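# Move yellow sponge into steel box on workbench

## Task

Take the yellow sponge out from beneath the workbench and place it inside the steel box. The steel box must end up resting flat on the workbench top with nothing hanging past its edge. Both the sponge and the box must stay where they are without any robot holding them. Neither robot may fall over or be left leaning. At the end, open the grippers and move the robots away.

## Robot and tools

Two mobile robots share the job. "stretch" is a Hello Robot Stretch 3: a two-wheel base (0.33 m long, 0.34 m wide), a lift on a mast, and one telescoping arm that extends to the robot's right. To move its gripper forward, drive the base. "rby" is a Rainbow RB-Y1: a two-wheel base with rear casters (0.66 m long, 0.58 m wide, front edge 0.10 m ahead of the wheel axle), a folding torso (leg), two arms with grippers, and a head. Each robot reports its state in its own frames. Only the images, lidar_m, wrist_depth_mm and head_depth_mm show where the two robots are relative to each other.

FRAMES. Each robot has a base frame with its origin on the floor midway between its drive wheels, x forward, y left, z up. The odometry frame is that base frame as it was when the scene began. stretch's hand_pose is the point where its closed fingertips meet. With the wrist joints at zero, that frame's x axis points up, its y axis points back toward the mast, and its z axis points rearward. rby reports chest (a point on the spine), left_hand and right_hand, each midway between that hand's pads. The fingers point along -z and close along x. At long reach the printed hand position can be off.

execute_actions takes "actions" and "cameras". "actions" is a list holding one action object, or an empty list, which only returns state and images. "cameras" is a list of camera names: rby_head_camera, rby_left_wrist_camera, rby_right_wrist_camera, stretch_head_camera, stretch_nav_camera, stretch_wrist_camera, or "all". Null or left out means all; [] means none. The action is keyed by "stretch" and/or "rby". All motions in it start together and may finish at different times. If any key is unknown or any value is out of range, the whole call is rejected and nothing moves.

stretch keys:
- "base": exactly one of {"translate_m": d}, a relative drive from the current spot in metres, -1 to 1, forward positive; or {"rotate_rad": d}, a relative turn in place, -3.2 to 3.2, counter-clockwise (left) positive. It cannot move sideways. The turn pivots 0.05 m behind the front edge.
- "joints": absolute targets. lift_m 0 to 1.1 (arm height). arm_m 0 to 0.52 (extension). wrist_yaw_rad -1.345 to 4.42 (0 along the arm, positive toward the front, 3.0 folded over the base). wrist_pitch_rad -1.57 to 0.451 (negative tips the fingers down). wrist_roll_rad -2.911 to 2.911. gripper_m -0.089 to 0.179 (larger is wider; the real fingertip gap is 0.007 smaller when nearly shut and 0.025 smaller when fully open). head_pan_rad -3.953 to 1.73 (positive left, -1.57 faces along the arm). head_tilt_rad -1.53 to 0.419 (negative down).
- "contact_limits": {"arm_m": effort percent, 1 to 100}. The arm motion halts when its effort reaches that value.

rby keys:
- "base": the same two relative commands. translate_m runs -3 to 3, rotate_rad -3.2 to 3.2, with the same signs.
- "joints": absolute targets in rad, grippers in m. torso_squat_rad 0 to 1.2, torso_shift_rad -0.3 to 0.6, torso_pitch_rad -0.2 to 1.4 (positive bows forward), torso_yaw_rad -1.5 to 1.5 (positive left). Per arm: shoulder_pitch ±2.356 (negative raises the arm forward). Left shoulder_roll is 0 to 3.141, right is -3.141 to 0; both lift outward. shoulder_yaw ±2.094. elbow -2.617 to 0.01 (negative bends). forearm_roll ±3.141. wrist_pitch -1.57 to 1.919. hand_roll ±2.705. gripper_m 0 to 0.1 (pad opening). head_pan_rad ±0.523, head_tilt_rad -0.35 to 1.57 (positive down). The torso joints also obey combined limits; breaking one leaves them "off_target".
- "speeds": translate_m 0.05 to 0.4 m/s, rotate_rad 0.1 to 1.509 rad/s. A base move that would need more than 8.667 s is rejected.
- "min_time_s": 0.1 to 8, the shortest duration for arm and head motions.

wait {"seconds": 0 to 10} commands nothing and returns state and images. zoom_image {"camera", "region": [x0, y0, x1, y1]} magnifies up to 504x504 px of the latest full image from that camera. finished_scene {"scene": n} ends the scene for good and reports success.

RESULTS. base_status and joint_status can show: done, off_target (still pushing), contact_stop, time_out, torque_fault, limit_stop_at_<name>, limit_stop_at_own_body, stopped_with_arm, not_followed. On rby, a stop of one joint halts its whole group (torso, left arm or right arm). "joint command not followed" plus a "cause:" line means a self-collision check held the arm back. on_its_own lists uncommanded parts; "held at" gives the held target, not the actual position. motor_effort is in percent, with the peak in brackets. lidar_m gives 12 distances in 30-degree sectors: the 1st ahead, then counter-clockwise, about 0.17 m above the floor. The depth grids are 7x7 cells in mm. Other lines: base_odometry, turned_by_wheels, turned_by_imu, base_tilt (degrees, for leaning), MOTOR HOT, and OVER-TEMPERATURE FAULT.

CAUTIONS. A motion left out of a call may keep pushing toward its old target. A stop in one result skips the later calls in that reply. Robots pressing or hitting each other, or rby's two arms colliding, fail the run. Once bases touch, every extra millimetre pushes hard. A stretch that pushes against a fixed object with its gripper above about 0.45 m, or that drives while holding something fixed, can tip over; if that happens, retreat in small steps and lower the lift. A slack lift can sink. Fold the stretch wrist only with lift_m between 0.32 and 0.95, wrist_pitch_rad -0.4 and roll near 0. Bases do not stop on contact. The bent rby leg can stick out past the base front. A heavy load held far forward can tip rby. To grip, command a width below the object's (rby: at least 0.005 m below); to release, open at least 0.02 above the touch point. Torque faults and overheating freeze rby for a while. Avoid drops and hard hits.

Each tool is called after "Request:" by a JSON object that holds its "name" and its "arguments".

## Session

Request:
{"name": "execute_actions", "arguments": {"actions": []}}

Scene clock: 0.00 s.
stretch.base_odometry: x=+0.000 y=+0.000 heading=+0.000 (m, m, rad; stretch's odometry frame)
stretch.turned_by_wheels: +0.000 (rad since the last result)
stretch.turned_by_imu: +0.000 (rad since the last result)
stretch.base_tilt: forward=+0.6 right=+0.2 (deg)
stretch.lidar_m: 1.79 1.84 1.54 2.56 2.51 2.16 2.69 2.67 3.62 2.55 2.15 2.12
stretch.head_depth_mm: 1980 2211 2224 2223 2194 2192 2123 / 2007 2410 2398 2373 2365 2372 2256 / 2038 2604 2608 2598 2581 2573 2235 / 2059 2810 2867 2865 2841 2797 2221 / 2075 2768 2845 2889 2938 2922 2192 / 2103 2554 2600 2622 2647 2699 2178 / 2125 2357 2369 2407 2395 1751 1769
stretch.base_status: not commanded
stretch.joint_positions: lift_m=+0.401 arm_m=+0.000 wrist_yaw_rad=+2.851 wrist_pitch_rad=-0.365 wrist_roll_rad=+0.008 gripper_m=+0.037 head_pan_rad=-0.016 head_tilt_rad=-0.023
stretch.joint_status: not commanded
stretch.motor_effort: left_wheel=+0 right_wheel=-1 lift_m=+41 arm_m=-1 wrist_yaw_rad=-1 wrist_pitch_rad=+5 wrist_roll_rad=+0 gripper_m=+0 head_pan_rad=+1 head_tilt_rad=+3 (%)
stretch.hand_pose: x=+0.0448 y=+0.0763 z=+0.4258 quat_wxyz=(+0.228, +0.709, +0.026, +0.667) (m; stretch's base frame)
stretch.wrist_depth_mm: - - - - - - - / - - - - - - - / - - - - - - - / - - - - - - - / 805 851 906 878 895 955 933 / 715 725 - 726 759 755 770 / 596 - 618 627 614 633 647
rby.base_odometry: x=+0.000 y=+0.000 heading=+0.000 (m, m, rad; rby's odometry frame)
rby.base_status: not commanded
rby.joint_positions: torso_squat_rad=+0.350 torso_shift_rad=-0.001 torso_pitch_rad=+0.000 torso_yaw_rad=+0.000 left_shoulder_pitch_rad=+0.039 left_shoulder_roll_rad=+0.013 left_shoulder_yaw_rad=-0.026 left_elbow_rad=-0.141 left_forearm_roll_rad=+0.017 left_wrist_pitch_rad=+0.033 left_hand_roll_rad=-0.008 left_gripper_m=+0.099 right_shoulder_pitch_rad=-0.026 right_shoulder_roll_rad=-0.011 right_shoulder_yaw_rad=+0.037 right_elbow_rad=-0.240 right_forearm_roll_rad=-0.011 right_wrist_pitch_rad=-0.025 right_hand_roll_rad=+0.029 right_gripper_m=+0.100 head_pan_rad=+0.001 head_tilt_rad=+0.399
rby.joint_status: not commanded
rby.chest: x=-0.2286 y=-0.0012 z=+1.2475 quat_wxyz=(+1.000, +0.001, +0.000, +0.000) (m; rby's base frame)
rby.left_hand: x=-0.1955 y=+0.2290 z=+0.5632 quat_wxyz=(+0.999, +0.006, -0.036, -0.002) (m; rby's base frame)
rby.right_hand: x=-0.0883 y=-0.2225 z=+0.5758 quat_wxyz=(+0.989, -0.003, -0.144, +0.032) (m; rby's base frame)
pictures: rby_head_camera, rby_left_wrist_camera, rby_right_wrist_camera, stretch_head_camera (sideways: a quarter turn clockwise sets it upright), stretch_nav_camera (sideways: a quarter turn counterclockwise sets it upright), stretch_wrist_camera
Images, in order (width x height): rby_head_camera 896x504, rby_left_wrist_camera 644x364, rby_right_wrist_camera 644x364, stretch_head_camera 896x504, stretch_nav_camera 672x504, stretch_wrist_camera 644x364.

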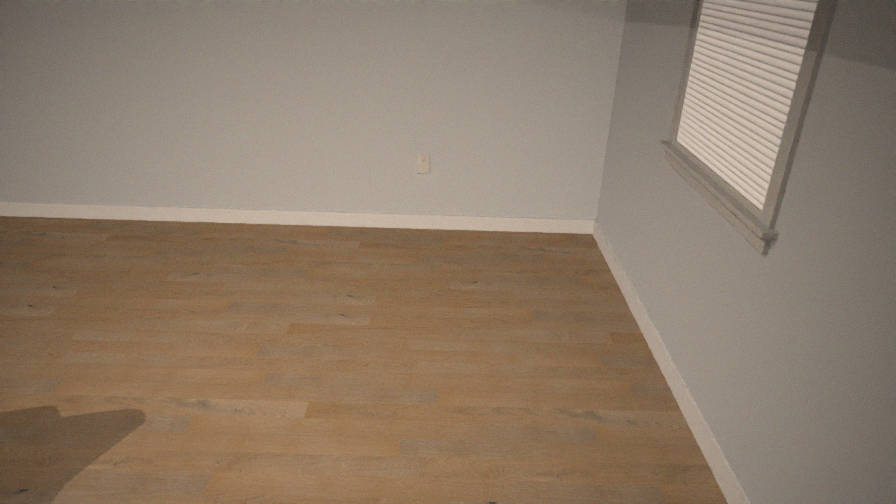

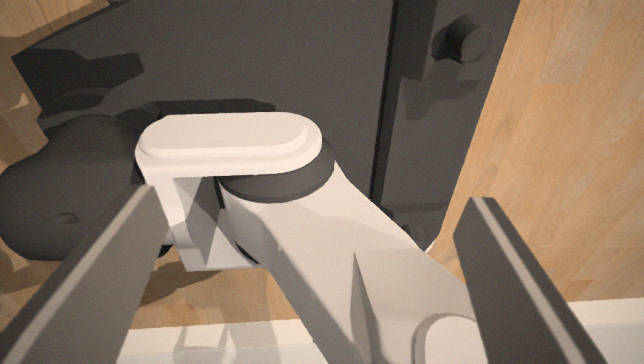

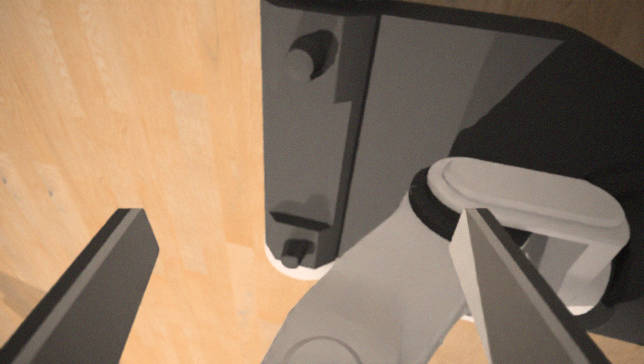

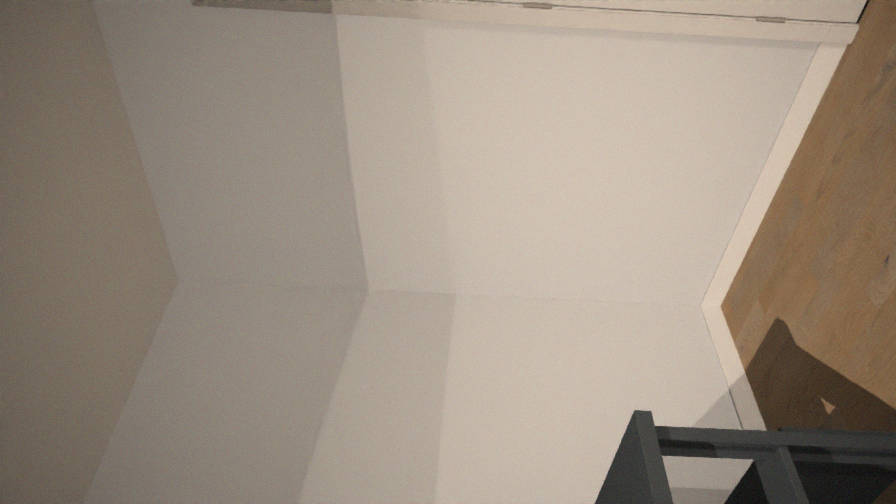

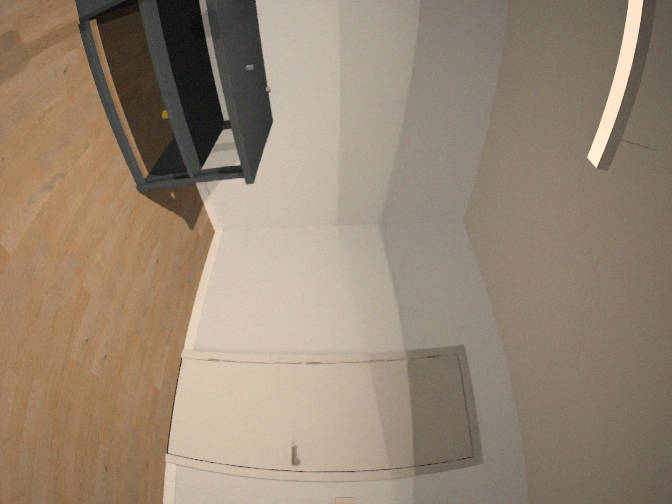

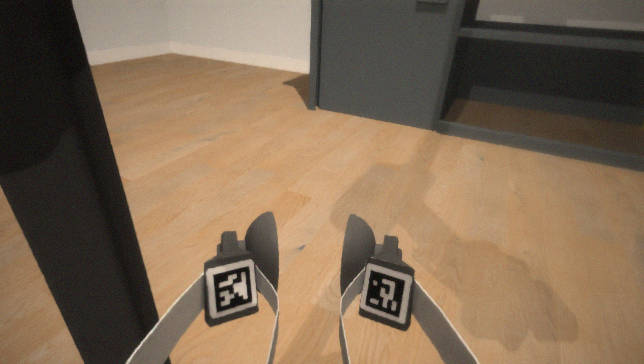

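Bench is to stretch's front-left. Look around with both.

Request:
{"name": "execute_actions", "arguments": {"actions": [{"stretch":{"joints":{"head_pan_rad":0.9,"head_tilt_rad":-0.45}},"rby":{"base":{"rotate_rad":1.6},"joints":{"head_tilt_rad":0.25}}}], "cameras": ["rby_head_camera","stretch_head_camera","stretch_nav_camera"]}}

Scene clock: 4.23 s.
stretch.base_odometry: x=+0.000 y=+0.000 heading=+0.000 (m, m, rad; stretch's odometry frame)
stretch.turned_by_wheels: +0.000 (rad since the last result)
stretch.turned_by_imu: +0.001 (rad since the last result)
stretch.base_tilt: forward=+0.7 right=+0.4 (deg)
stretch.lidar_m: 1.79 1.85 1.54 2.55 2.51 2.15 2.70 2.80 3.63 2.54 2.15 2.12
stretch.head_depth_mm: 1864 1993 2074 1858 2027 1702 1397 / 1875 2022 2032 1944 2102 1698 1386 / 1910 2038 1989 1927 2087 1687 1384 / 1910 2052 1971 1702 1865 1679 1375 / 1930 2087 1925 1688 1819 1662 1367 / 1955 2096 1900 1721 1859 1656 1364 / 1972 2140 1868 1725 1866 1645 1352
stretch.base_status: not commanded
stretch.joint_positions: lift_m=+0.401 arm_m=+0.000 wrist_yaw_rad=+2.851 wrist_pitch_rad=-0.365 wrist_roll_rad=+0.008 gripper_m=+0.037 head_pan_rad=+0.893 head_tilt_rad=-0.444
stretch.joint_status: all done
stretch.motor_effort: left_wheel=+0(0) right_wheel=-1(0) lift_m=+41(41) arm_m=+0(1) wrist_yaw_rad=+0(0) wrist_pitch_rad=+5(5) wrist_roll_rad=+0(0) gripper_m=+0(0) head_pan_rad=+3(33) head_tilt_rad=-4(39) (%)
stretch.hand_pose: x=+0.0448 y=+0.0763 z=+0.4258 quat_wxyz=(+0.228, +0.709, +0.026, +0.667) (m; stretch's base frame)
stretch.wrist_depth_mm: - - - - - - - / - - - - - - - / - - - - - - - / - - - - - - - / 797 853 915 925 923 947 959 / 703 740 - 733 759 755 792 / 608 - 621 620 633 638 654
rby.base_odometry: x=+0.000 y=+0.000 heading=+1.600 (m, m, rad; rby's odometry frame)
rby.base_status: done
rby.joint_positions: torso_squat_rad=+0.350 torso_shift_rad=-0.001 torso_pitch_rad=+0.000 torso_yaw_rad=+0.000 left_shoulder_pitch_rad=+0.039 left_shoulder_roll_rad=+0.013 left_shoulder_yaw_rad=-0.026 left_elbow_rad=-0.141 left_forearm_roll_rad=+0.017 left_wrist_pitch_rad=+0.033 left_hand_roll_rad=-0.008 left_gripper_m=+0.099 right_shoulder_pitch_rad=-0.026 right_shoulder_roll_rad=-0.011 right_shoulder_yaw_rad=+0.037 right_elbow_rad=-0.240 right_forearm_roll_rad=-0.011 right_wrist_pitch_rad=-0.025 right_hand_roll_rad=+0.029 right_gripper_m=+0.100 head_pan_rad=+0.001 head_tilt_rad=+0.250
rby.joint_status: all done
rby.chest: x=-0.2286 y=-0.0012 z=+1.2475 quat_wxyz=(+1.000, +0.001, +0.000, +0.000) (m; rby's base frame)
rby.left_hand: x=-0.1955 y=+0.2290 z=+0.5632 quat_wxyz=(+0.999, +0.006, -0.036, -0.002) (m; rby's base frame)
rby.right_hand: x=-0.0883 y=-0.2225 z=+0.5758 quat_wxyz=(+0.989, -0.003, -0.144, +0.032) (m; rby's base frame)
pictures: rby_head_camera, stretch_head_camera (sideways: a quarter turn clockwise sets it upright), stretch_nav_camera (sideways: a quarter turn counterclockwise sets it upright)
Images, in order (width x height): rby_head_camera 896x504, stretch_head_camera 896x504, stretch_nav_camera 672x504.

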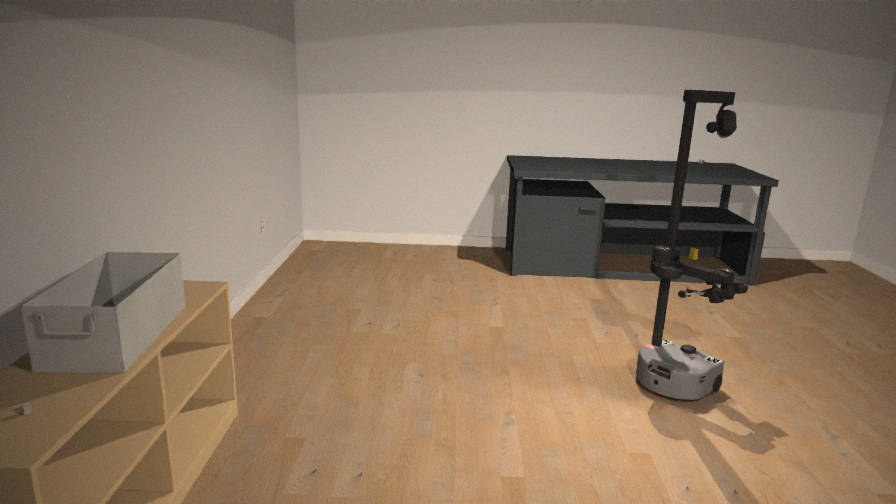

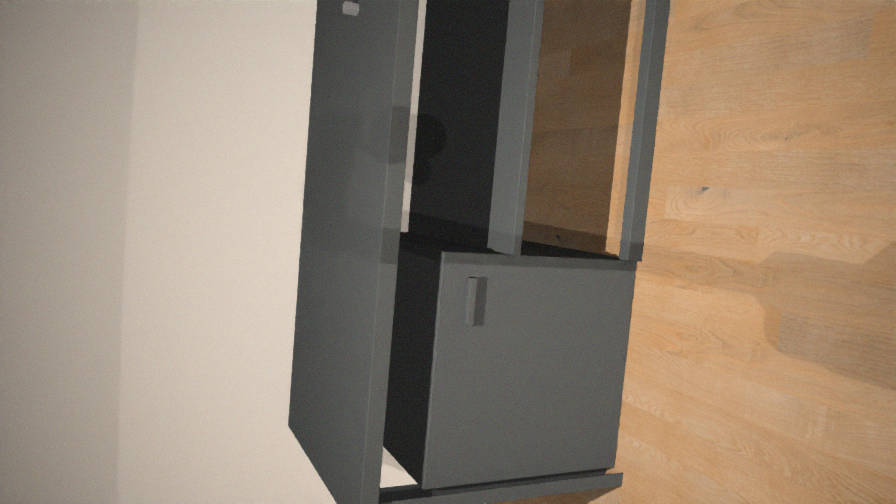

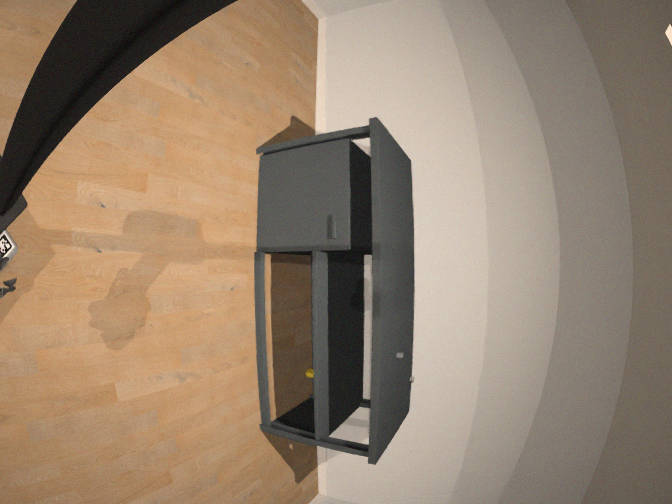

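Request:
{"name": "execute_actions", "arguments": {"actions": [{"stretch":{"base":{"rotate_rad":0.9},"joints":{"head_pan_rad":-0.3,"head_tilt_rad":-0.6}},"rby":{"base":{"translate_m":1.88}}}], "cameras": ["stretch_head_camera"]}}

Request:
{"name": "execute_actions", "arguments": {"actions": [{"rby":{"base":{"rotate_rad":1.6},"joints":{"head_tilt_rad":0.6}}}], "cameras": ["rby_head_camera"]}}

Scene clock: 11.90 s.
stretch.base_odometry: x=+0.000 y=+0.000 heading=+0.900 (m, m, rad; stretch's odometry frame)
stretch.turned_by_wheels: +0.900 (rad since the last result)
stretch.turned_by_imu: +0.888 (rad since the last result)
stretch.base_tilt: forward=+0.6 right=+0.3 (deg)
stretch.lidar_m: 1.54 1.62 2.56 2.15 1.19 1.47 3.62 2.87 2.20 2.12 2.26 1.79
stretch.head_depth_mm: 2042 2173 2451 2027 1823 1500 1271 / 2005 2108 1946 2245 1816 1487 1263 / 1970 2061 1944 2223 1800 1479 1252 / 1933 2032 1921 2127 1805 1471 1255 / 1910 2001 1913 2108 1778 1470 1244 / 1877 1969 1897 2030 1775 1459 1244 / 1839 1948 1566 1687 1767 1448 1233
stretch.base_status: done
stretch.joint_positions: lift_m=+0.401 arm_m=+0.000 wrist_yaw_rad=+2.851 wrist_pitch_rad=-0.365 wrist_roll_rad=+0.008 gripper_m=+0.037 head_pan_rad=-0.293 head_tilt_rad=-0.593
stretch.joint_status: all done
stretch.motor_effort: left_wheel=-1(5) right_wheel=+1(3) lift_m=+41(41) arm_m=+0(0) wrist_yaw_rad=+1(0) wrist_pitch_rad=+5(5) wrist_roll_rad=+0(1) gripper_m=+0(0) head_pan_rad=-3(31) head_tilt_rad=-5(25) (%)
stretch.hand_pose: x=+0.0448 y=+0.0763 z=+0.4258 quat_wxyz=(+0.228, +0.709, +0.026, +0.667) (m; stretch's base frame)
stretch.wrist_depth_mm: - - - - - - - / - - - - - - - / - - - - - - - / - - - - - - - / 816 873 933 902 930 969 999 / 694 744 - 752 753 783 787 / 592 - 620 632 615 637 643
rby.base_odometry: x=-0.056 y=+1.879 heading=+1.601 (m, m, rad; rby's odometry frame)
rby.base_status: done
rby.joint_positions: torso_squat_rad=+0.350 torso_shift_rad=-0.001 torso_pitch_rad=+0.000 torso_yaw_rad=+0.000 left_shoulder_pitch_rad=+0.039 left_shoulder_roll_rad=+0.013 left_shoulder_yaw_rad=-0.026 left_elbow_rad=-0.141 left_forearm_roll_rad=+0.017 left_wrist_pitch_rad=+0.033 left_hand_roll_rad=-0.008 left_gripper_m=+0.099 right_shoulder_pitch_rad=-0.026 right_shoulder_roll_rad=-0.011 right_shoulder_yaw_rad=+0.037 right_elbow_rad=-0.240 right_forearm_roll_rad=-0.011 right_wrist_pitch_rad=-0.025 right_hand_roll_rad=+0.029 right_gripper_m=+0.100 head_pan_rad=+0.001 head_tilt_rad=+0.250
rby.joint_status: not commanded
rby.chest: x=-0.2286 y=-0.0012 z=+1.2475 quat_wxyz=(+1.000, +0.001, +0.000, +0.000) (m; rby's base frame)
rby.left_hand: x=-0.1954 y=+0.2290 z=+0.5632 quat_wxyz=(+0.999, +0.006, -0.036, -0.002) (m; rby's base frame)
rby.right_hand: x=-0.0882 y=-0.2225 z=+0.5758 quat_wxyz=(+0.989, -0.003, -0.144, +0.032) (m; rby's base frame)
pictures: stretch_head_camera (sideways: a quarter turn clockwise sets it upright)
Images, in order (width x height): stretch_head_camera 896x504.

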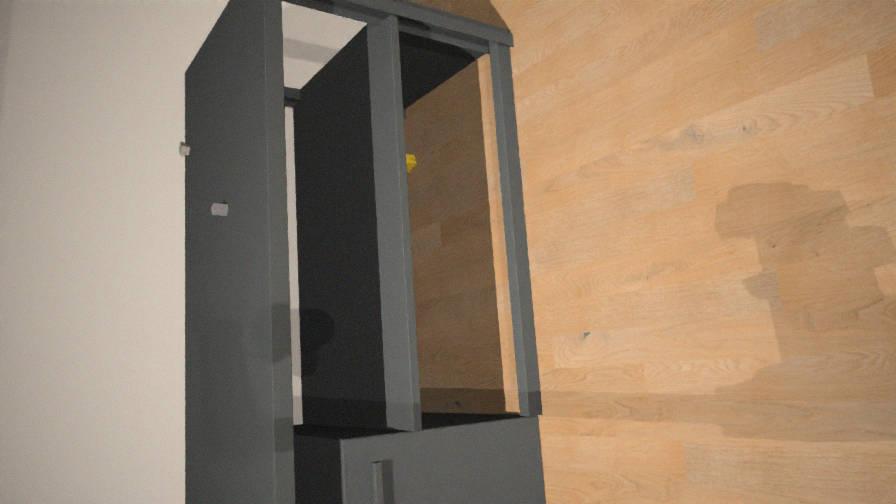

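Scene clock: 15.80 s.
stretch.base_odometry: x=+0.000 y=+0.000 heading=+0.900 (m, m, rad; stretch's odometry frame)
stretch.turned_by_wheels: +0.000 (rad since the last result)
stretch.turned_by_imu: +0.001 (rad since the last result)
stretch.base_tilt: forward=+0.6 right=+0.2 (deg)
stretch.lidar_m: 1.55 1.62 2.57 2.15 0.92 0.97 3.62 2.87 2.19 2.12 2.25 1.78
stretch.head_depth_mm: 2049 2182 2427 2031 1826 1496 1270 / 1998 2093 1953 2228 1809 1489 1258 / 1967 2061 1948 2223 1814 1480 1255 / 1943 2042 1919 2126 1795 1475 1256 / 1906 1985 1911 2101 1791 1462 1246 / 1879 1958 1888 2010 1768 1465 1237 / 1853 1926 1565 1704 1763 1450 1235
stretch.base_status: not commanded
stretch.joint_positions: lift_m=+0.401 arm_m=+0.000 wrist_yaw_rad=+2.851 wrist_pitch_rad=-0.365 wrist_roll_rad=+0.008 gripper_m=+0.037 head_pan_rad=-0.293 head_tilt_rad=-0.593
stretch.joint_status: not commanded
stretch.motor_effort: left_wheel=-1(2) right_wheel=+1(1) lift_m=+42(41) arm_m=+0(0) wrist_yaw_rad=-1(1) wrist_pitch_rad=+5(5) wrist_roll_rad=+0(0) gripper_m=+0(0) head_pan_rad=-2(2) head_tilt_rad=-5(5) (%)
stretch.hand_pose: x=+0.0448 y=+0.0763 z=+0.4258 quat_wxyz=(+0.228, +0.709, +0.026, +0.667) (m; stretch's base frame)
stretch.wrist_depth_mm: - - - - - - - / - - - - - - - / - - - - - - - / - - - - - - - / 820 907 908 889 904 930 932 / 701 741 - 723 766 758 757 / 618 - 610 627 607 647 656
rby.base_odometry: x=-0.055 y=+1.879 heading=-3.083 (m, m, rad; rby's odometry frame)
rby.base_status: done
rby.joint_positions: torso_squat_rad=+0.350 torso_shift_rad=-0.001 torso_pitch_rad=+0.000 torso_yaw_rad=+0.000 left_shoulder_pitch_rad=+0.039 left_shoulder_roll_rad=+0.013 left_shoulder_yaw_rad=-0.026 left_elbow_rad=-0.141 left_forearm_roll_rad=+0.017 left_wrist_pitch_rad=+0.033 left_hand_roll_rad=-0.008 left_gripper_m=+0.099 right_shoulder_pitch_rad=-0.026 right_shoulder_roll_rad=-0.011 right_shoulder_yaw_rad=+0.037 right_elbow_rad=-0.240 right_forearm_roll_rad=-0.011 right_wrist_pitch_rad=-0.025 right_hand_roll_rad=+0.029 right_gripper_m=+0.100 head_pan_rad=+0.001 head_tilt_rad=+0.600
rby.joint_status: all done
rby.chest: x=-0.2286 y=-0.0012 z=+1.2475 quat_wxyz=(+1.000, +0.001, +0.000, +0.000) (m; rby's base frame)
rby.left_hand: x=-0.1954 y=+0.2290 z=+0.5632 quat_wxyz=(+0.999, +0.006, -0.036, -0.002) (m; rby's base frame)
rby.right_hand: x=-0.0883 y=-0.2225 z=+0.5758 quat_wxyz=(+0.989, -0.003, -0.144, +0.032) (m; rby's base frame)
pictures: rby_head_camera
Images, in order (width x height): rby_head_camera 896x504.

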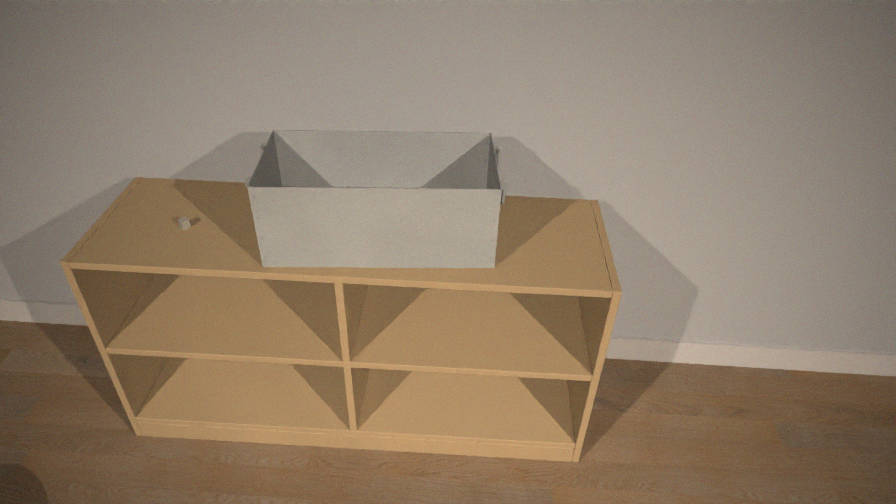

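Request:
{"name": "execute_actions", "arguments": {"actions": [{"stretch":{"base":{"rotate_rad":-0.67},"joints":{"lift_m":0.26}}}], "cameras": []}}

Request:
{"name": "execute_actions", "arguments": {"actions": [{"stretch":{"base":{"translate_m":1.0}},"rby":{"base":{"rotate_rad":-0.5}}}], "cameras": []}}

Request:
{"name": "execute_actions", "arguments": {"actions": [{"stretch":{"base":{"translate_m":0.37}},"rby":{"base":{"translate_m":-0.34}}}], "cameras": []}}

Request:
{"name": "execute_actions", "arguments": {"actions": [{"stretch":{"base":{"rotate_rad":2.29},"joints":{"lift_m":0.4,"head_pan_rad":-1.57,"head_tilt_rad":-0.9}},"rby":{"base":{"rotate_rad":0.5},"joints":{"left_shoulder_roll_rad":0.98,"right_shoulder_roll_rad":-0.98,"left_forearm_roll_rad":2.15,"right_forearm_roll_rad":-2.16,"left_hand_roll_rad":1.25,"right_hand_roll_rad":1.92,"left_gripper_m":0.08,"right_gripper_m":0.08}}}], "cameras": ["stretch_head_camera","rby_head_camera"]}}

Scene clock: 20.20 s.
stretch.base_odometry: x=+0.000 y=+0.000 heading=+0.230 (m, m, rad; stretch's odometry frame)
stretch.turned_by_wheels: -0.670 (rad since the last result)
stretch.turned_by_imu: -0.660 (rad since the last result)
stretch.base_tilt: forward=+0.6 right=+0.4 (deg)
stretch.lidar_m: 1.79 1.54 1.57 2.66 2.51 0.97 0.92 3.63 3.32 2.28 2.12 2.17
stretch.head_depth_mm: 1950 2089 2257 2312 1832 1490 1269 / 2092 2248 2467 2342 1814 1488 1262 / 2249 2438 2678 2311 1801 1481 1257 / 2423 2667 2861 2296 1790 1468 1247 / 2601 2812 2981 2264 1779 1469 1244 / 2392 2588 2787 2173 1775 1454 1240 / 2209 2314 1857 2109 1764 1451 1237
stretch.base_status: done
stretch.joint_positions: lift_m=+0.260 arm_m=+0.000 wrist_yaw_rad=+2.851 wrist_pitch_rad=-0.365 wrist_roll_rad=+0.008 gripper_m=+0.037 head_pan_rad=-0.293 head_tilt_rad=-0.593
stretch.joint_status: all done
stretch.motor_effort: left_wheel=+1(6) right_wheel=-2(7) lift_m=+32(35) arm_m=-1(0) wrist_yaw_rad=+0(1) wrist_pitch_rad=+5(5) wrist_roll_rad=+0(0) gripper_m=+0(0) head_pan_rad=-2(3) head_tilt_rad=-5(5) (%)
stretch.hand_pose: x=+0.0448 y=+0.0763 z=+0.2849 quat_wxyz=(+0.228, +0.709, +0.026, +0.667) (m; stretch's base frame)
stretch.wrist_depth_mm: - - - - - - - / - - - - - - - / - - - - - - - / - 840 834 837 867 893 894 / - 648 678 652 681 676 692 / 511 540 - 539 552 562 579 / 443 - - 458 457 481 482
rby.base_odometry: x=-0.055 y=+1.879 heading=-3.083 (m, m, rad; rby's odometry frame)
rby.base_status: not commanded
rby.joint_positions: torso_squat_rad=+0.350 torso_shift_rad=-0.001 torso_pitch_rad=+0.000 torso_yaw_rad=+0.000 left_shoulder_pitch_rad=+0.039 left_shoulder_roll_rad=+0.013 left_shoulder_yaw_rad=-0.026 left_elbow_rad=-0.141 left_forearm_roll_rad=+0.017 left_wrist_pitch_rad=+0.033 left_hand_roll_rad=-0.008 left_gripper_m=+0.099 right_shoulder_pitch_rad=-0.026 right_shoulder_roll_rad=-0.011 right_shoulder_yaw_rad=+0.037 right_elbow_rad=-0.240 right_forearm_roll_rad=-0.011 right_wrist_pitch_rad=-0.025 right_hand_roll_rad=+0.029 right_gripper_m=+0.100 head_pan_rad=+0.001 head_tilt_rad=+0.600
rby.joint_status: not commanded
rby.chest: x=-0.2286 y=-0.0012 z=+1.2475 quat_wxyz=(+1.000, +0.001, +0.000, +0.000) (m; rby's base frame)
rby.left_hand: x=-0.1954 y=+0.2290 z=+0.5632 quat_wxyz=(+0.999, +0.006, -0.036, -0.002) (m; rby's base frame)
rby.right_hand: x=-0.0883 y=-0.2225 z=+0.5758 quat_wxyz=(+0.989, -0.003, -0.144, +0.032) (m; rby's base frame)
pictures: none
No camera images: the call's "cameras" was empty. Leave "cameras" out to get every camera's image.

Scene clock: 25.23 s.
stretch.base_odometry: x=+0.974 y=+0.228 heading=+0.230 (m, m, rad; stretch's odometry frame)
stretch.turned_by_wheels: +0.000 (rad since the last result)
stretch.turned_by_imu: +0.003 (rad since the last result)
stretch.base_tilt: forward=+0.6 right=+0.4 (deg)
stretch.lidar_m: 0.80 1.37 1.05 0.99 3.07 2.13 2.12 4.44 2.44 1.67 1.57 1.63
stretch.head_depth_mm: 1449 1549 1678 1829 1825 1497 1267 / 1548 1677 1816 1979 1818 1484 1261 / 1668 1809 1969 2134 1798 1484 1259 / 1783 1944 2145 2278 1787 1469 1255 / 1640 1812 2005 2155 1784 1466 1242 / 1504 1637 1801 1979 1719 1293 1238 / 1388 1503 1634 883 1111 1352 1209
stretch.base_status: done
stretch.joint_positions: lift_m=+0.260 arm_m=+0.000 wrist_yaw_rad=+2.851 wrist_pitch_rad=-0.365 wrist_roll_rad=+0.008 gripper_m=+0.037 head_pan_rad=-0.293 head_tilt_rad=-0.594
stretch.joint_status: not commanded
stretch.motor_effort: left_wheel=+1(9) right_wheel=-2(4) lift_m=+32(32) arm_m=+0(0) wrist_yaw_rad=-1(1) wrist_pitch_rad=+5(5) wrist_roll_rad=+0(0) gripper_m=+1(1) head_pan_rad=-3(3) head_tilt_rad=-4(5) (%)
stretch.hand_pose: x=+0.0448 y=+0.0763 z=+0.2849 quat_wxyz=(+0.228, +0.709, +0.026, +0.667) (m; stretch's base frame)
stretch.wrist_depth_mm: - - - - - - - / - - - - - - - / - - - - - - - / - 824 805 830 835 867 904 / - 631 667 655 680 689 663 / 512 543 - 544 565 557 570 / 453 - - 460 448 460 485
rby.base_odometry: x=-0.055 y=+1.879 heading=+2.701 (m, m, rad; rby's odometry frame)
rby.base_status: done
rby.joint_positions: torso_squat_rad=+0.350 torso_shift_rad=-0.001 torso_pitch_rad=+0.000 torso_yaw_rad=+0.000 left_shoulder_pitch_rad=+0.039 left_shoulder_roll_rad=+0.013 left_shoulder_yaw_rad=-0.026 left_elbow_rad=-0.141 left_forearm_roll_rad=+0.017 left_wrist_pitch_rad=+0.033 left_hand_roll_rad=-0.008 left_gripper_m=+0.099 right_shoulder_pitch_rad=-0.026 right_shoulder_roll_rad=-0.011 right_shoulder_yaw_rad=+0.037 right_elbow_rad=-0.240 right_forearm_roll_rad=-0.011 right_wrist_pitch_rad=-0.025 right_hand_roll_rad=+0.029 right_gripper_m=+0.100 head_pan_rad=+0.001 head_tilt_rad=+0.600
rby.joint_status: not commanded
rby.chest: x=-0.2286 y=-0.0011 z=+1.2475 quat_wxyz=(+1.000, +0.001, +0.000, +0.000) (m; rby's base frame)
rby.left_hand: x=-0.1954 y=+0.2290 z=+0.5632 quat_wxyz=(+0.999, +0.006, -0.036, -0.002) (m; rby's base frame)
rby.right_hand: x=-0.0883 y=-0.2225 z=+0.5758 quat_wxyz=(+0.989, -0.003, -0.144, +0.032) (m; rby's base frame)
pictures: none
No camera images: the call's "cameras" was empty. Leave "cameras" out to get every camera's image.

Scene clock: 28.13 s.
stretch.base_odometry: x=+1.334 y=+0.312 heading=+0.230 (m, m, rad; stretch's odometry frame)
stretch.turned_by_wheels: +0.000 (rad since the last result)
stretch.turned_by_imu: +0.001 (rad since the last result)
stretch.base_tilt: forward=+0.6 right=+0.4 (deg)
stretch.lidar_m: 0.43 0.77 1.09 0.98 1.27 3.30 2.38 4.75 2.12 1.45 1.37 1.42
stretch.head_depth_mm: 1254 1347 1456 1588 1696 1494 1267 / 1346 1453 1584 1730 1790 1486 1264 / 1450 1565 1719 1901 1803 1475 1254 / 1429 1580 1772 1991 1795 1473 1249 / 1289 1413 1571 1766 1784 1462 1246 / 1180 1285 1404 1564 1686 606 781 / 1091 1175 1279 1402 1454 572 794
stretch.base_status: done
stretch.joint_positions: lift_m=+0.260 arm_m=+0.000 wrist_yaw_rad=+2.851 wrist_pitch_rad=-0.365 wrist_roll_rad=+0.008 gripper_m=+0.037 head_pan_rad=-0.293 head_tilt_rad=-0.594
stretch.joint_status: not commanded
stretch.motor_effort: left_wheel=+1(8) right_wheel=-1(4) lift_m=+32(32) arm_m=+0(0) wrist_yaw_rad=+0(0) wrist_pitch_rad=+6(5) wrist_roll_rad=+0(0) gripper_m=+0(1) head_pan_rad=-2(2) head_tilt_rad=-4(4) (%)
stretch.hand_pose: x=+0.0448 y=+0.0763 z=+0.2849 quat_wxyz=(+0.228, +0.709, +0.026, +0.667) (m; stretch's base frame)
stretch.wrist_depth_mm: - 907 - - - 901 803 / - - - - - - 845 / - - - - - - 917 / - 822 765 846 849 877 856 / - 656 670 638 661 679 709 / 513 538 - 541 523 513 570 / 452 - - 457 455 461 439
rby.base_odometry: x=+0.252 y=+1.734 heading=+2.699 (m, m, rad; rby's odometry frame)
rby.base_status: done
rby.joint_positions: torso_squat_rad=+0.350 torso_shift_rad=-0.001 torso_pitch_rad=+0.000 torso_yaw_rad=+0.000 left_shoulder_pitch_rad=+0.039 left_shoulder_roll_rad=+0.013 left_shoulder_yaw_rad=-0.026 left_elbow_rad=-0.141 left_forearm_roll_rad=+0.017 left_wrist_pitch_rad=+0.033 left_hand_roll_rad=-0.008 left_gripper_m=+0.099 right_shoulder_pitch_rad=-0.026 right_shoulder_roll_rad=-0.011 right_shoulder_yaw_rad=+0.037 right_elbow_rad=-0.240 right_forearm_roll_rad=-0.011 right_wrist_pitch_rad=-0.025 right_hand_roll_rad=+0.029 right_gripper_m=+0.100 head_pan_rad=+0.001 head_tilt_rad=+0.600
rby.joint_status: not commanded
rby.chest: x=-0.2286 y=-0.0012 z=+1.2475 quat_wxyz=(+1.000, +0.001, +0.000, +0.000) (m; rby's base frame)
rby.left_hand: x=-0.1955 y=+0.2290 z=+0.5632 quat_wxyz=(+0.999, +0.006, -0.036, -0.002) (m; rby's base frame)
rby.right_hand: x=-0.0884 y=-0.2225 z=+0.5758 quat_wxyz=(+0.989, -0.003, -0.144, +0.032) (m; rby's base frame)
pictures: none
No camera images: the call's "cameras" was empty. Leave "cameras" out to get every camera's image.

Scene clock: 32.23 s.
stretch.base_odometry: x=+1.334 y=+0.312 heading=+2.520 (m, m, rad; stretch's odometry frame)
stretch.turned_by_wheels: +2.290 (rad since the last result)
stretch.turned_by_imu: +2.256 (rad since the last result)
stretch.base_tilt: forward=+0.7 right=+0.3 (deg)
stretch.lidar_m: 3.26 2.40 2.23 3.99 1.81 1.40 1.37 1.47 0.43 1.07 1.14 0.98
stretch.head_depth_mm: 974 931 760 643 591 908 1135 / 986 927 758 640 597 1045 1147 / 1000 920 753 638 901 1191 1167 / 1019 917 750 634 913 1194 - / 1036 910 745 631 912 1204 1115 / 1031 903 741 630 922 1219 1119 / 1050 897 738 626 937 1213 1113
stretch.base_status: done
stretch.joint_positions: lift_m=+0.400 arm_m=+0.000 wrist_yaw_rad=+2.851 wrist_pitch_rad=-0.366 wrist_roll_rad=+0.008 gripper_m=+0.037 head_pan_rad=-1.563 head_tilt_rad=-0.889
stretch.joint_status: all done
stretch.motor_effort: left_wheel=-1(7) right_wheel=+0(7) lift_m=+50(55) arm_m=-1(0) wrist_yaw_rad=+0(1) wrist_pitch_rad=+5(6) wrist_roll_rad=+0(0) gripper_m=+1(0) head_pan_rad=-3(34) head_tilt_rad=-7(36) (%)
stretch.hand_pose: x=+0.0448 y=+0.0763 z=+0.4243 quat_wxyz=(+0.228, +0.709, +0.026, +0.667) (m; stretch's base frame)
stretch.wrist_depth_mm: - - - - - - - / - - - - - - - / - - - - - - - / - - - - - - - / 814 870 929 900 910 919 973 / 697 728 - 728 767 754 795 / 606 - 609 619 607 646 636
rby.base_odometry: x=+0.252 y=+1.733 heading=-3.084 (m, m, rad; rby's odometry frame)
rby.base_status: done
rby.joint_positions: torso_squat_rad=+0.350 torso_shift_rad=-0.001 torso_pitch_rad=+0.000 torso_yaw_rad=+0.000 left_shoulder_pitch_rad=+0.039 left_shoulder_roll_rad=+0.980 left_shoulder_yaw_rad=-0.026 left_elbow_rad=-0.141 left_forearm_roll_rad=+2.150 left_wrist_pitch_rad=+0.033 left_hand_roll_rad=+1.250 left_gripper_m=+0.080 right_shoulder_pitch_rad=-0.026 right_shoulder_roll_rad=-0.980 right_shoulder_yaw_rad=+0.037 right_elbow_rad=-0.240 right_forearm_roll_rad=-2.160 right_wrist_pitch_rad=-0.025 right_hand_roll_rad=+1.920 right_gripper_m=+0.080 head_pan_rad=+0.001 head_tilt_rad=+0.600
rby.joint_status: all done
rby.chest: x=-0.2286 y=-0.0012 z=+1.2475 quat_wxyz=(+1.000, +0.001, +0.000, +0.000) (m; rby's base frame)
rby.left_hand: x=-0.1803 y=+0.8481 z=+0.8961 quat_wxyz=(-0.063, -0.103, -0.447, +0.887) (m; rby's base frame)
rby.right_hand: x=-0.0993 y=-0.8483 z=+0.9080 quat_wxyz=(+0.873, -0.459, -0.160, -0.039) (m; rby's base frame)
pictures: rby_head_camera, stretch_head_camera (sideways: a quarter turn clockwise sets it upright)
Images, in order (width x height): rby_head_camera 896x504, stretch_head_camera 896x504.

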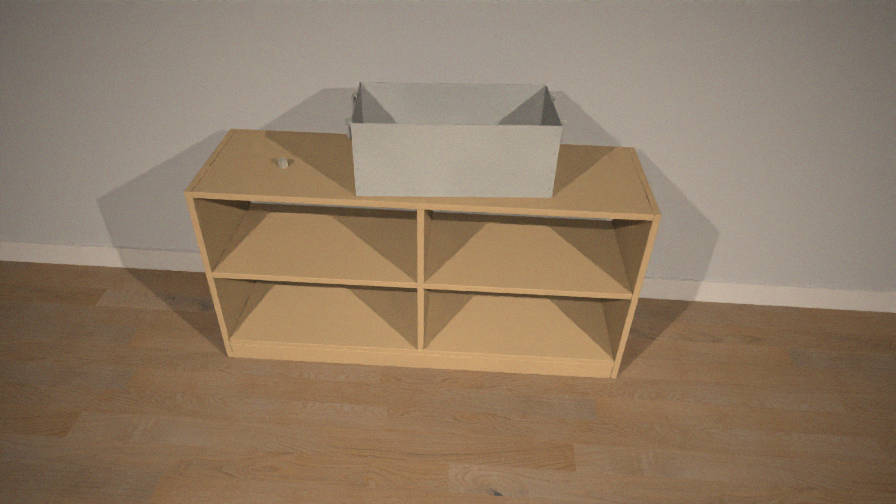

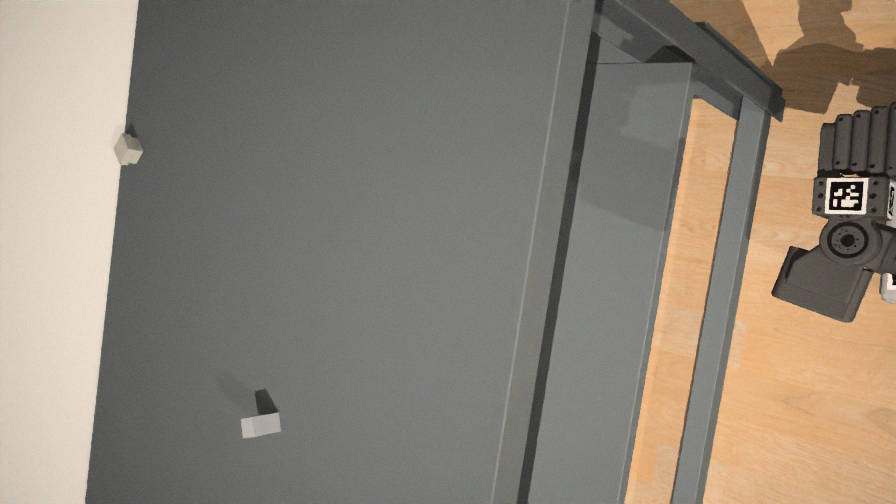

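Request:
{"name": "execute_actions", "arguments": {"actions": [{"stretch":{"base":{"rotate_rad":-0.13},"joints":{"wrist_yaw_rad":1.4,"wrist_pitch_rad":-0.4,"gripper_m":0.15}},"rby":{"joints":{"left_shoulder_pitch_rad":-1.06,"right_shoulder_pitch_rad":-1.075,"left_shoulder_yaw_rad":0.04,"right_shoulder_yaw_rad":0.03,"left_elbow_rad":-0.098,"right_elbow_rad":-0.098,"left_wrist_pitch_rad":1.848,"right_wrist_pitch_rad":1.848,"torso_squat_rad":0.85,"torso_shift_rad":0.42,"torso_pitch_rad":0.4,"head_tilt_rad":0.3}}}], "cameras": []}}

Request:
{"name": "execute_actions", "arguments": {"actions": [{"stretch":{"joints":{"lift_m":0.1,"wrist_pitch_rad":-0.15,"arm_m":0.03}}}], "cameras": []}}

Request:
{"name": "execute_actions", "arguments": {"actions": [{"stretch":{"joints":{"wrist_yaw_rad":0}}}], "cameras": ["stretch_wrist_camera","rby_head_camera"]}}

Scene clock: 37.03 s.
stretch.base_odometry: x=+1.334 y=+0.312 heading=+2.390 (m, m, rad; stretch's odometry frame)
stretch.turned_by_wheels: -0.130 (rad since the last result)
stretch.turned_by_imu: -0.127 (rad since the last result)
stretch.base_tilt: forward=+0.8 right=+0.3 (deg)
stretch.lidar_m: 1.41 3.29 2.23 4.75 2.04 1.44 1.37 1.43 0.43 0.85 1.10 0.98
stretch.head_depth_mm: 998 1083 759 643 667 1268 1134 / 999 925 756 640 852 1043 1144 / 1006 924 754 638 903 1191 - / 1007 916 749 635 899 1186 1157 / 1012 906 745 631 913 1194 1154 / 1014 903 741 630 909 1206 1120 / 1018 897 739 627 905 1206 1117
stretch.base_status: done
stretch.joint_positions: lift_m=+0.400 arm_m=+0.000 wrist_yaw_rad=+1.403 wrist_pitch_rad=-0.412 wrist_roll_rad=+0.008 gripper_m=+0.150 head_pan_rad=-1.563 head_tilt_rad=-0.889
stretch.joint_status: all done
stretch.motor_effort: left_wheel=+2(5) right_wheel=-2(4) lift_m=+50(51) arm_m=-1(1) wrist_yaw_rad=-3(4) wrist_pitch_rad=+4(5) wrist_roll_rad=+1(0) gripper_m=+0(100) head_pan_rad=-2(2) head_tilt_rad=-7(7) (%)
stretch.hand_pose: x=+0.2005 y=-0.1825 z=+0.4136 quat_wxyz=(+0.621, +0.558, -0.437, +0.334) (m; stretch's base frame)
stretch.wrist_depth_mm: - - - - 803 829 906 / - - - - 524 440 469 / - - - - - 320 297 / 970 - - - - - 235 / 799 820 796 818 837 871 852 / 684 646 676 705 675 - 741 / 564 568 604 597 592 583 629
rby.base_odometry: x=+0.252 y=+1.733 heading=-3.084 (m, m, rad; rby's odometry frame)
rby.base_status: not commanded
rby.joint_positions: torso_squat_rad=+0.850 torso_shift_rad=+0.420 torso_pitch_rad=+0.400 torso_yaw_rad=+0.000 left_shoulder_pitch_rad=-1.060 left_shoulder_roll_rad=+0.980 left_shoulder_yaw_rad=+0.040 left_elbow_rad=-0.098 left_forearm_roll_rad=+2.150 left_wrist_pitch_rad=+1.848 left_hand_roll_rad=+1.250 left_gripper_m=+0.080 right_shoulder_pitch_rad=-1.075 right_shoulder_roll_rad=-0.980 right_shoulder_yaw_rad=+0.030 right_elbow_rad=-0.098 right_forearm_roll_rad=-2.160 right_wrist_pitch_rad=+1.848 right_hand_roll_rad=+1.920 right_gripper_m=+0.080 head_pan_rad=+0.001 head_tilt_rad=+0.300
rby.joint_status: all done
rby.chest: x=+0.0810 y=-0.0009 z=+0.9873 quat_wxyz=(+0.980, +0.001, +0.199, +0.000) (m; rby's base frame)
rby.left_hand: x=+0.5399 y=+0.3733 z=+0.8206 quat_wxyz=(+0.364, -0.540, +0.387, +0.652) (m; rby's base frame)
rby.right_hand: x=+0.5377 y=-0.3693 z=+0.8124 quat_wxyz=(+0.654, +0.384, -0.525, +0.386) (m; rby's base frame)
pictures: none
No camera images: the call's "cameras" was empty. Leave "cameras" out to get every camera's image.

Scene clock: 40.60 s.
stretch.base_odometry: x=+1.334 y=+0.312 heading=+2.390 (m, m, rad; stretch's odometry frame)
stretch.turned_by_wheels: +0.000 (rad since the last result)
stretch.turned_by_imu: +0.001 (rad since the last result)
stretch.base_tilt: forward=+0.6 right=+0.3 (deg)
stretch.lidar_m: 1.42 3.31 2.23 4.74 2.05 1.44 1.37 1.44 0.43 0.85 1.12 0.98
stretch.head_depth_mm: 1000 1083 761 643 665 1267 1133 / 1001 925 758 640 852 1042 1130 / 1007 920 753 637 902 1189 1144 / 1007 916 749 635 899 1189 1157 / 1010 908 746 632 913 1192 1145 / 1014 904 741 629 909 1202 1116 / 1020 897 738 626 904 1206 1114
stretch.base_status: not commanded
stretch.joint_positions: lift_m=+0.100 arm_m=+0.030 wrist_yaw_rad=+1.402 wrist_pitch_rad=-0.172 wrist_roll_rad=+0.008 gripper_m=+0.150 head_pan_rad=-1.563 head_tilt_rad=-0.889
stretch.joint_status: all done
stretch.motor_effort: left_wheel=+1(1) right_wheel=-2(2) lift_m=+31(41) arm_m=+4(1) wrist_yaw_rad=-2(2) wrist_pitch_rad=+8(8) wrist_roll_rad=+1(0) gripper_m=-1(1) head_pan_rad=-2(3) head_tilt_rad=-7(7) (%)
stretch.hand_pose: x=+0.2234 y=-0.2164 z=+0.1713 quat_wxyz=(+0.576, +0.502, -0.501, +0.406) (m; stretch's base frame)
stretch.wrist_depth_mm: - - - 989 805 851 837 / - - - 989 876 935 897 / - - - - 945 933 899 / 758 805 790 817 859 925 835 / 540 575 577 567 555 632 624 / 429 416 426 449 408 - 468 / 328 344 348 358 352 294 375
rby.base_odometry: x=+0.252 y=+1.733 heading=-3.084 (m, m, rad; rby's odometry frame)
rby.base_status: not commanded
rby.joint_positions: torso_squat_rad=+0.850 torso_shift_rad=+0.420 torso_pitch_rad=+0.400 torso_yaw_rad=+0.000 left_shoulder_pitch_rad=-1.060 left_shoulder_roll_rad=+0.980 left_shoulder_yaw_rad=+0.040 left_elbow_rad=-0.098 left_forearm_roll_rad=+2.150 left_wrist_pitch_rad=+1.848 left_hand_roll_rad=+1.250 left_gripper_m=+0.080 right_shoulder_pitch_rad=-1.075 right_shoulder_roll_rad=-0.980 right_shoulder_yaw_rad=+0.030 right_elbow_rad=-0.098 right_forearm_roll_rad=-2.160 right_wrist_pitch_rad=+1.848 right_hand_roll_rad=+1.920 right_gripper_m=+0.080 head_pan_rad=+0.001 head_tilt_rad=+0.300
rby.joint_status: not commanded
rby.chest: x=+0.0810 y=-0.0009 z=+0.9873 quat_wxyz=(+0.980, +0.001, +0.199, +0.000) (m; rby's base frame)
rby.left_hand: x=+0.5399 y=+0.3733 z=+0.8206 quat_wxyz=(+0.364, -0.540, +0.387, +0.652) (m; rby's base frame)
rby.right_hand: x=+0.5377 y=-0.3693 z=+0.8124 quat_wxyz=(+0.654, +0.384, -0.525, +0.386) (m; rby's base frame)
pictures: none
No camera images: the call's "cameras" was empty. Leave "cameras" out to get every camera's image.

Scene clock: 42.30 s.
stretch.base_odometry: x=+1.334 y=+0.312 heading=+2.390 (m, m, rad; stretch's odometry frame)
stretch.turned_by_wheels: +0.000 (rad since the last result)
stretch.turned_by_imu: +0.000 (rad since the last result)
stretch.base_tilt: forward=+0.6 right=+0.2 (deg)
stretch.lidar_m: 1.42 3.30 2.22 4.78 2.04 1.44 1.37 1.43 0.43 0.85 1.10 0.98
stretch.head_depth_mm: 998 1083 761 642 665 1265 1138 / 1003 926 755 640 856 1043 1132 / 1005 921 752 639 902 1191 1141 / 1007 914 750 635 899 1184 1142 / 1012 907 746 633 912 1198 1122 / 1019 901 742 629 910 1200 1117 / 1018 898 735 626 907 1199 1114
stretch.base_status: not commanded
stretch.joint_positions: lift_m=+0.100 arm_m=+0.030 wrist_yaw_rad=+0.003 wrist_pitch_rad=-0.172 wrist_roll_rad=+0.008 gripper_m=+0.150 head_pan_rad=-1.563 head_tilt_rad=-0.889
stretch.joint_status: all done
stretch.motor_effort: left_wheel=+1(1) right_wheel=-2(2) lift_m=+31(31) arm_m=+3(3) wrist_yaw_rad=-3(4) wrist_pitch_rad=+8(8) wrist_roll_rad=+0(0) gripper_m=+1(1) head_pan_rad=-2(2) head_tilt_rad=-7(7) (%)
stretch.hand_pose: x=-0.0208 y=-0.4230 z=+0.1713 quat_wxyz=(+0.702, +0.062, -0.707, -0.060) (m; stretch's base frame)
stretch.wrist_depth_mm: 722 727 728 728 698 384 265 / 733 768 745 771 725 386 264 / 782 780 808 825 719 379 264 / 771 790 806 775 705 378 263 / 549 579 557 596 572 360 259 / 435 419 432 444 450 - 256 / 325 344 347 352 358 348 219
rby.base_odometry: x=+0.252 y=+1.733 heading=-3.084 (m, m, rad; rby's odometry frame)
rby.base_status: not commanded
rby.joint_positions: torso_squat_rad=+0.850 torso_shift_rad=+0.420 torso_pitch_rad=+0.400 torso_yaw_rad=+0.000 left_shoulder_pitch_rad=-1.060 left_shoulder_roll_rad=+0.980 left_shoulder_yaw_rad=+0.040 left_elbow_rad=-0.098 left_forearm_roll_rad=+2.150 left_wrist_pitch_rad=+1.848 left_hand_roll_rad=+1.250 left_gripper_m=+0.080 right_shoulder_pitch_rad=-1.075 right_shoulder_roll_rad=-0.980 right_shoulder_yaw_rad=+0.030 right_elbow_rad=-0.098 right_forearm_roll_rad=-2.160 right_wrist_pitch_rad=+1.848 right_hand_roll_rad=+1.920 right_gripper_m=+0.080 head_pan_rad=+0.001 head_tilt_rad=+0.300
rby.joint_status: not commanded
rby.chest: x=+0.0810 y=-0.0009 z=+0.9873 quat_wxyz=(+0.980, +0.001, +0.199, +0.000) (m; rby's base frame)
rby.left_hand: x=+0.5399 y=+0.3733 z=+0.8206 quat_wxyz=(+0.364, -0.540, +0.387, +0.652) (m; rby's base frame)
rby.right_hand: x=+0.5377 y=-0.3693 z=+0.8124 quat_wxyz=(+0.654, +0.384, -0.525, +0.386) (m; rby's base frame)
pictures: rby_head_camera, stretch_wrist_camera
Images, in order (width x height): rby_head_camera 896x504, stretch_wrist_camera 644x364.

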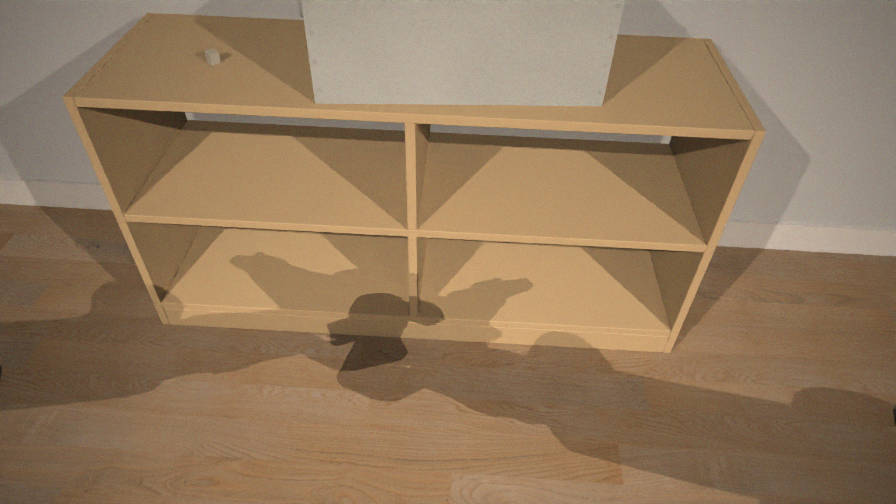

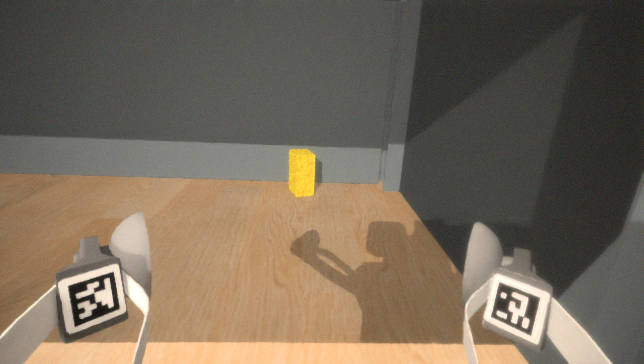

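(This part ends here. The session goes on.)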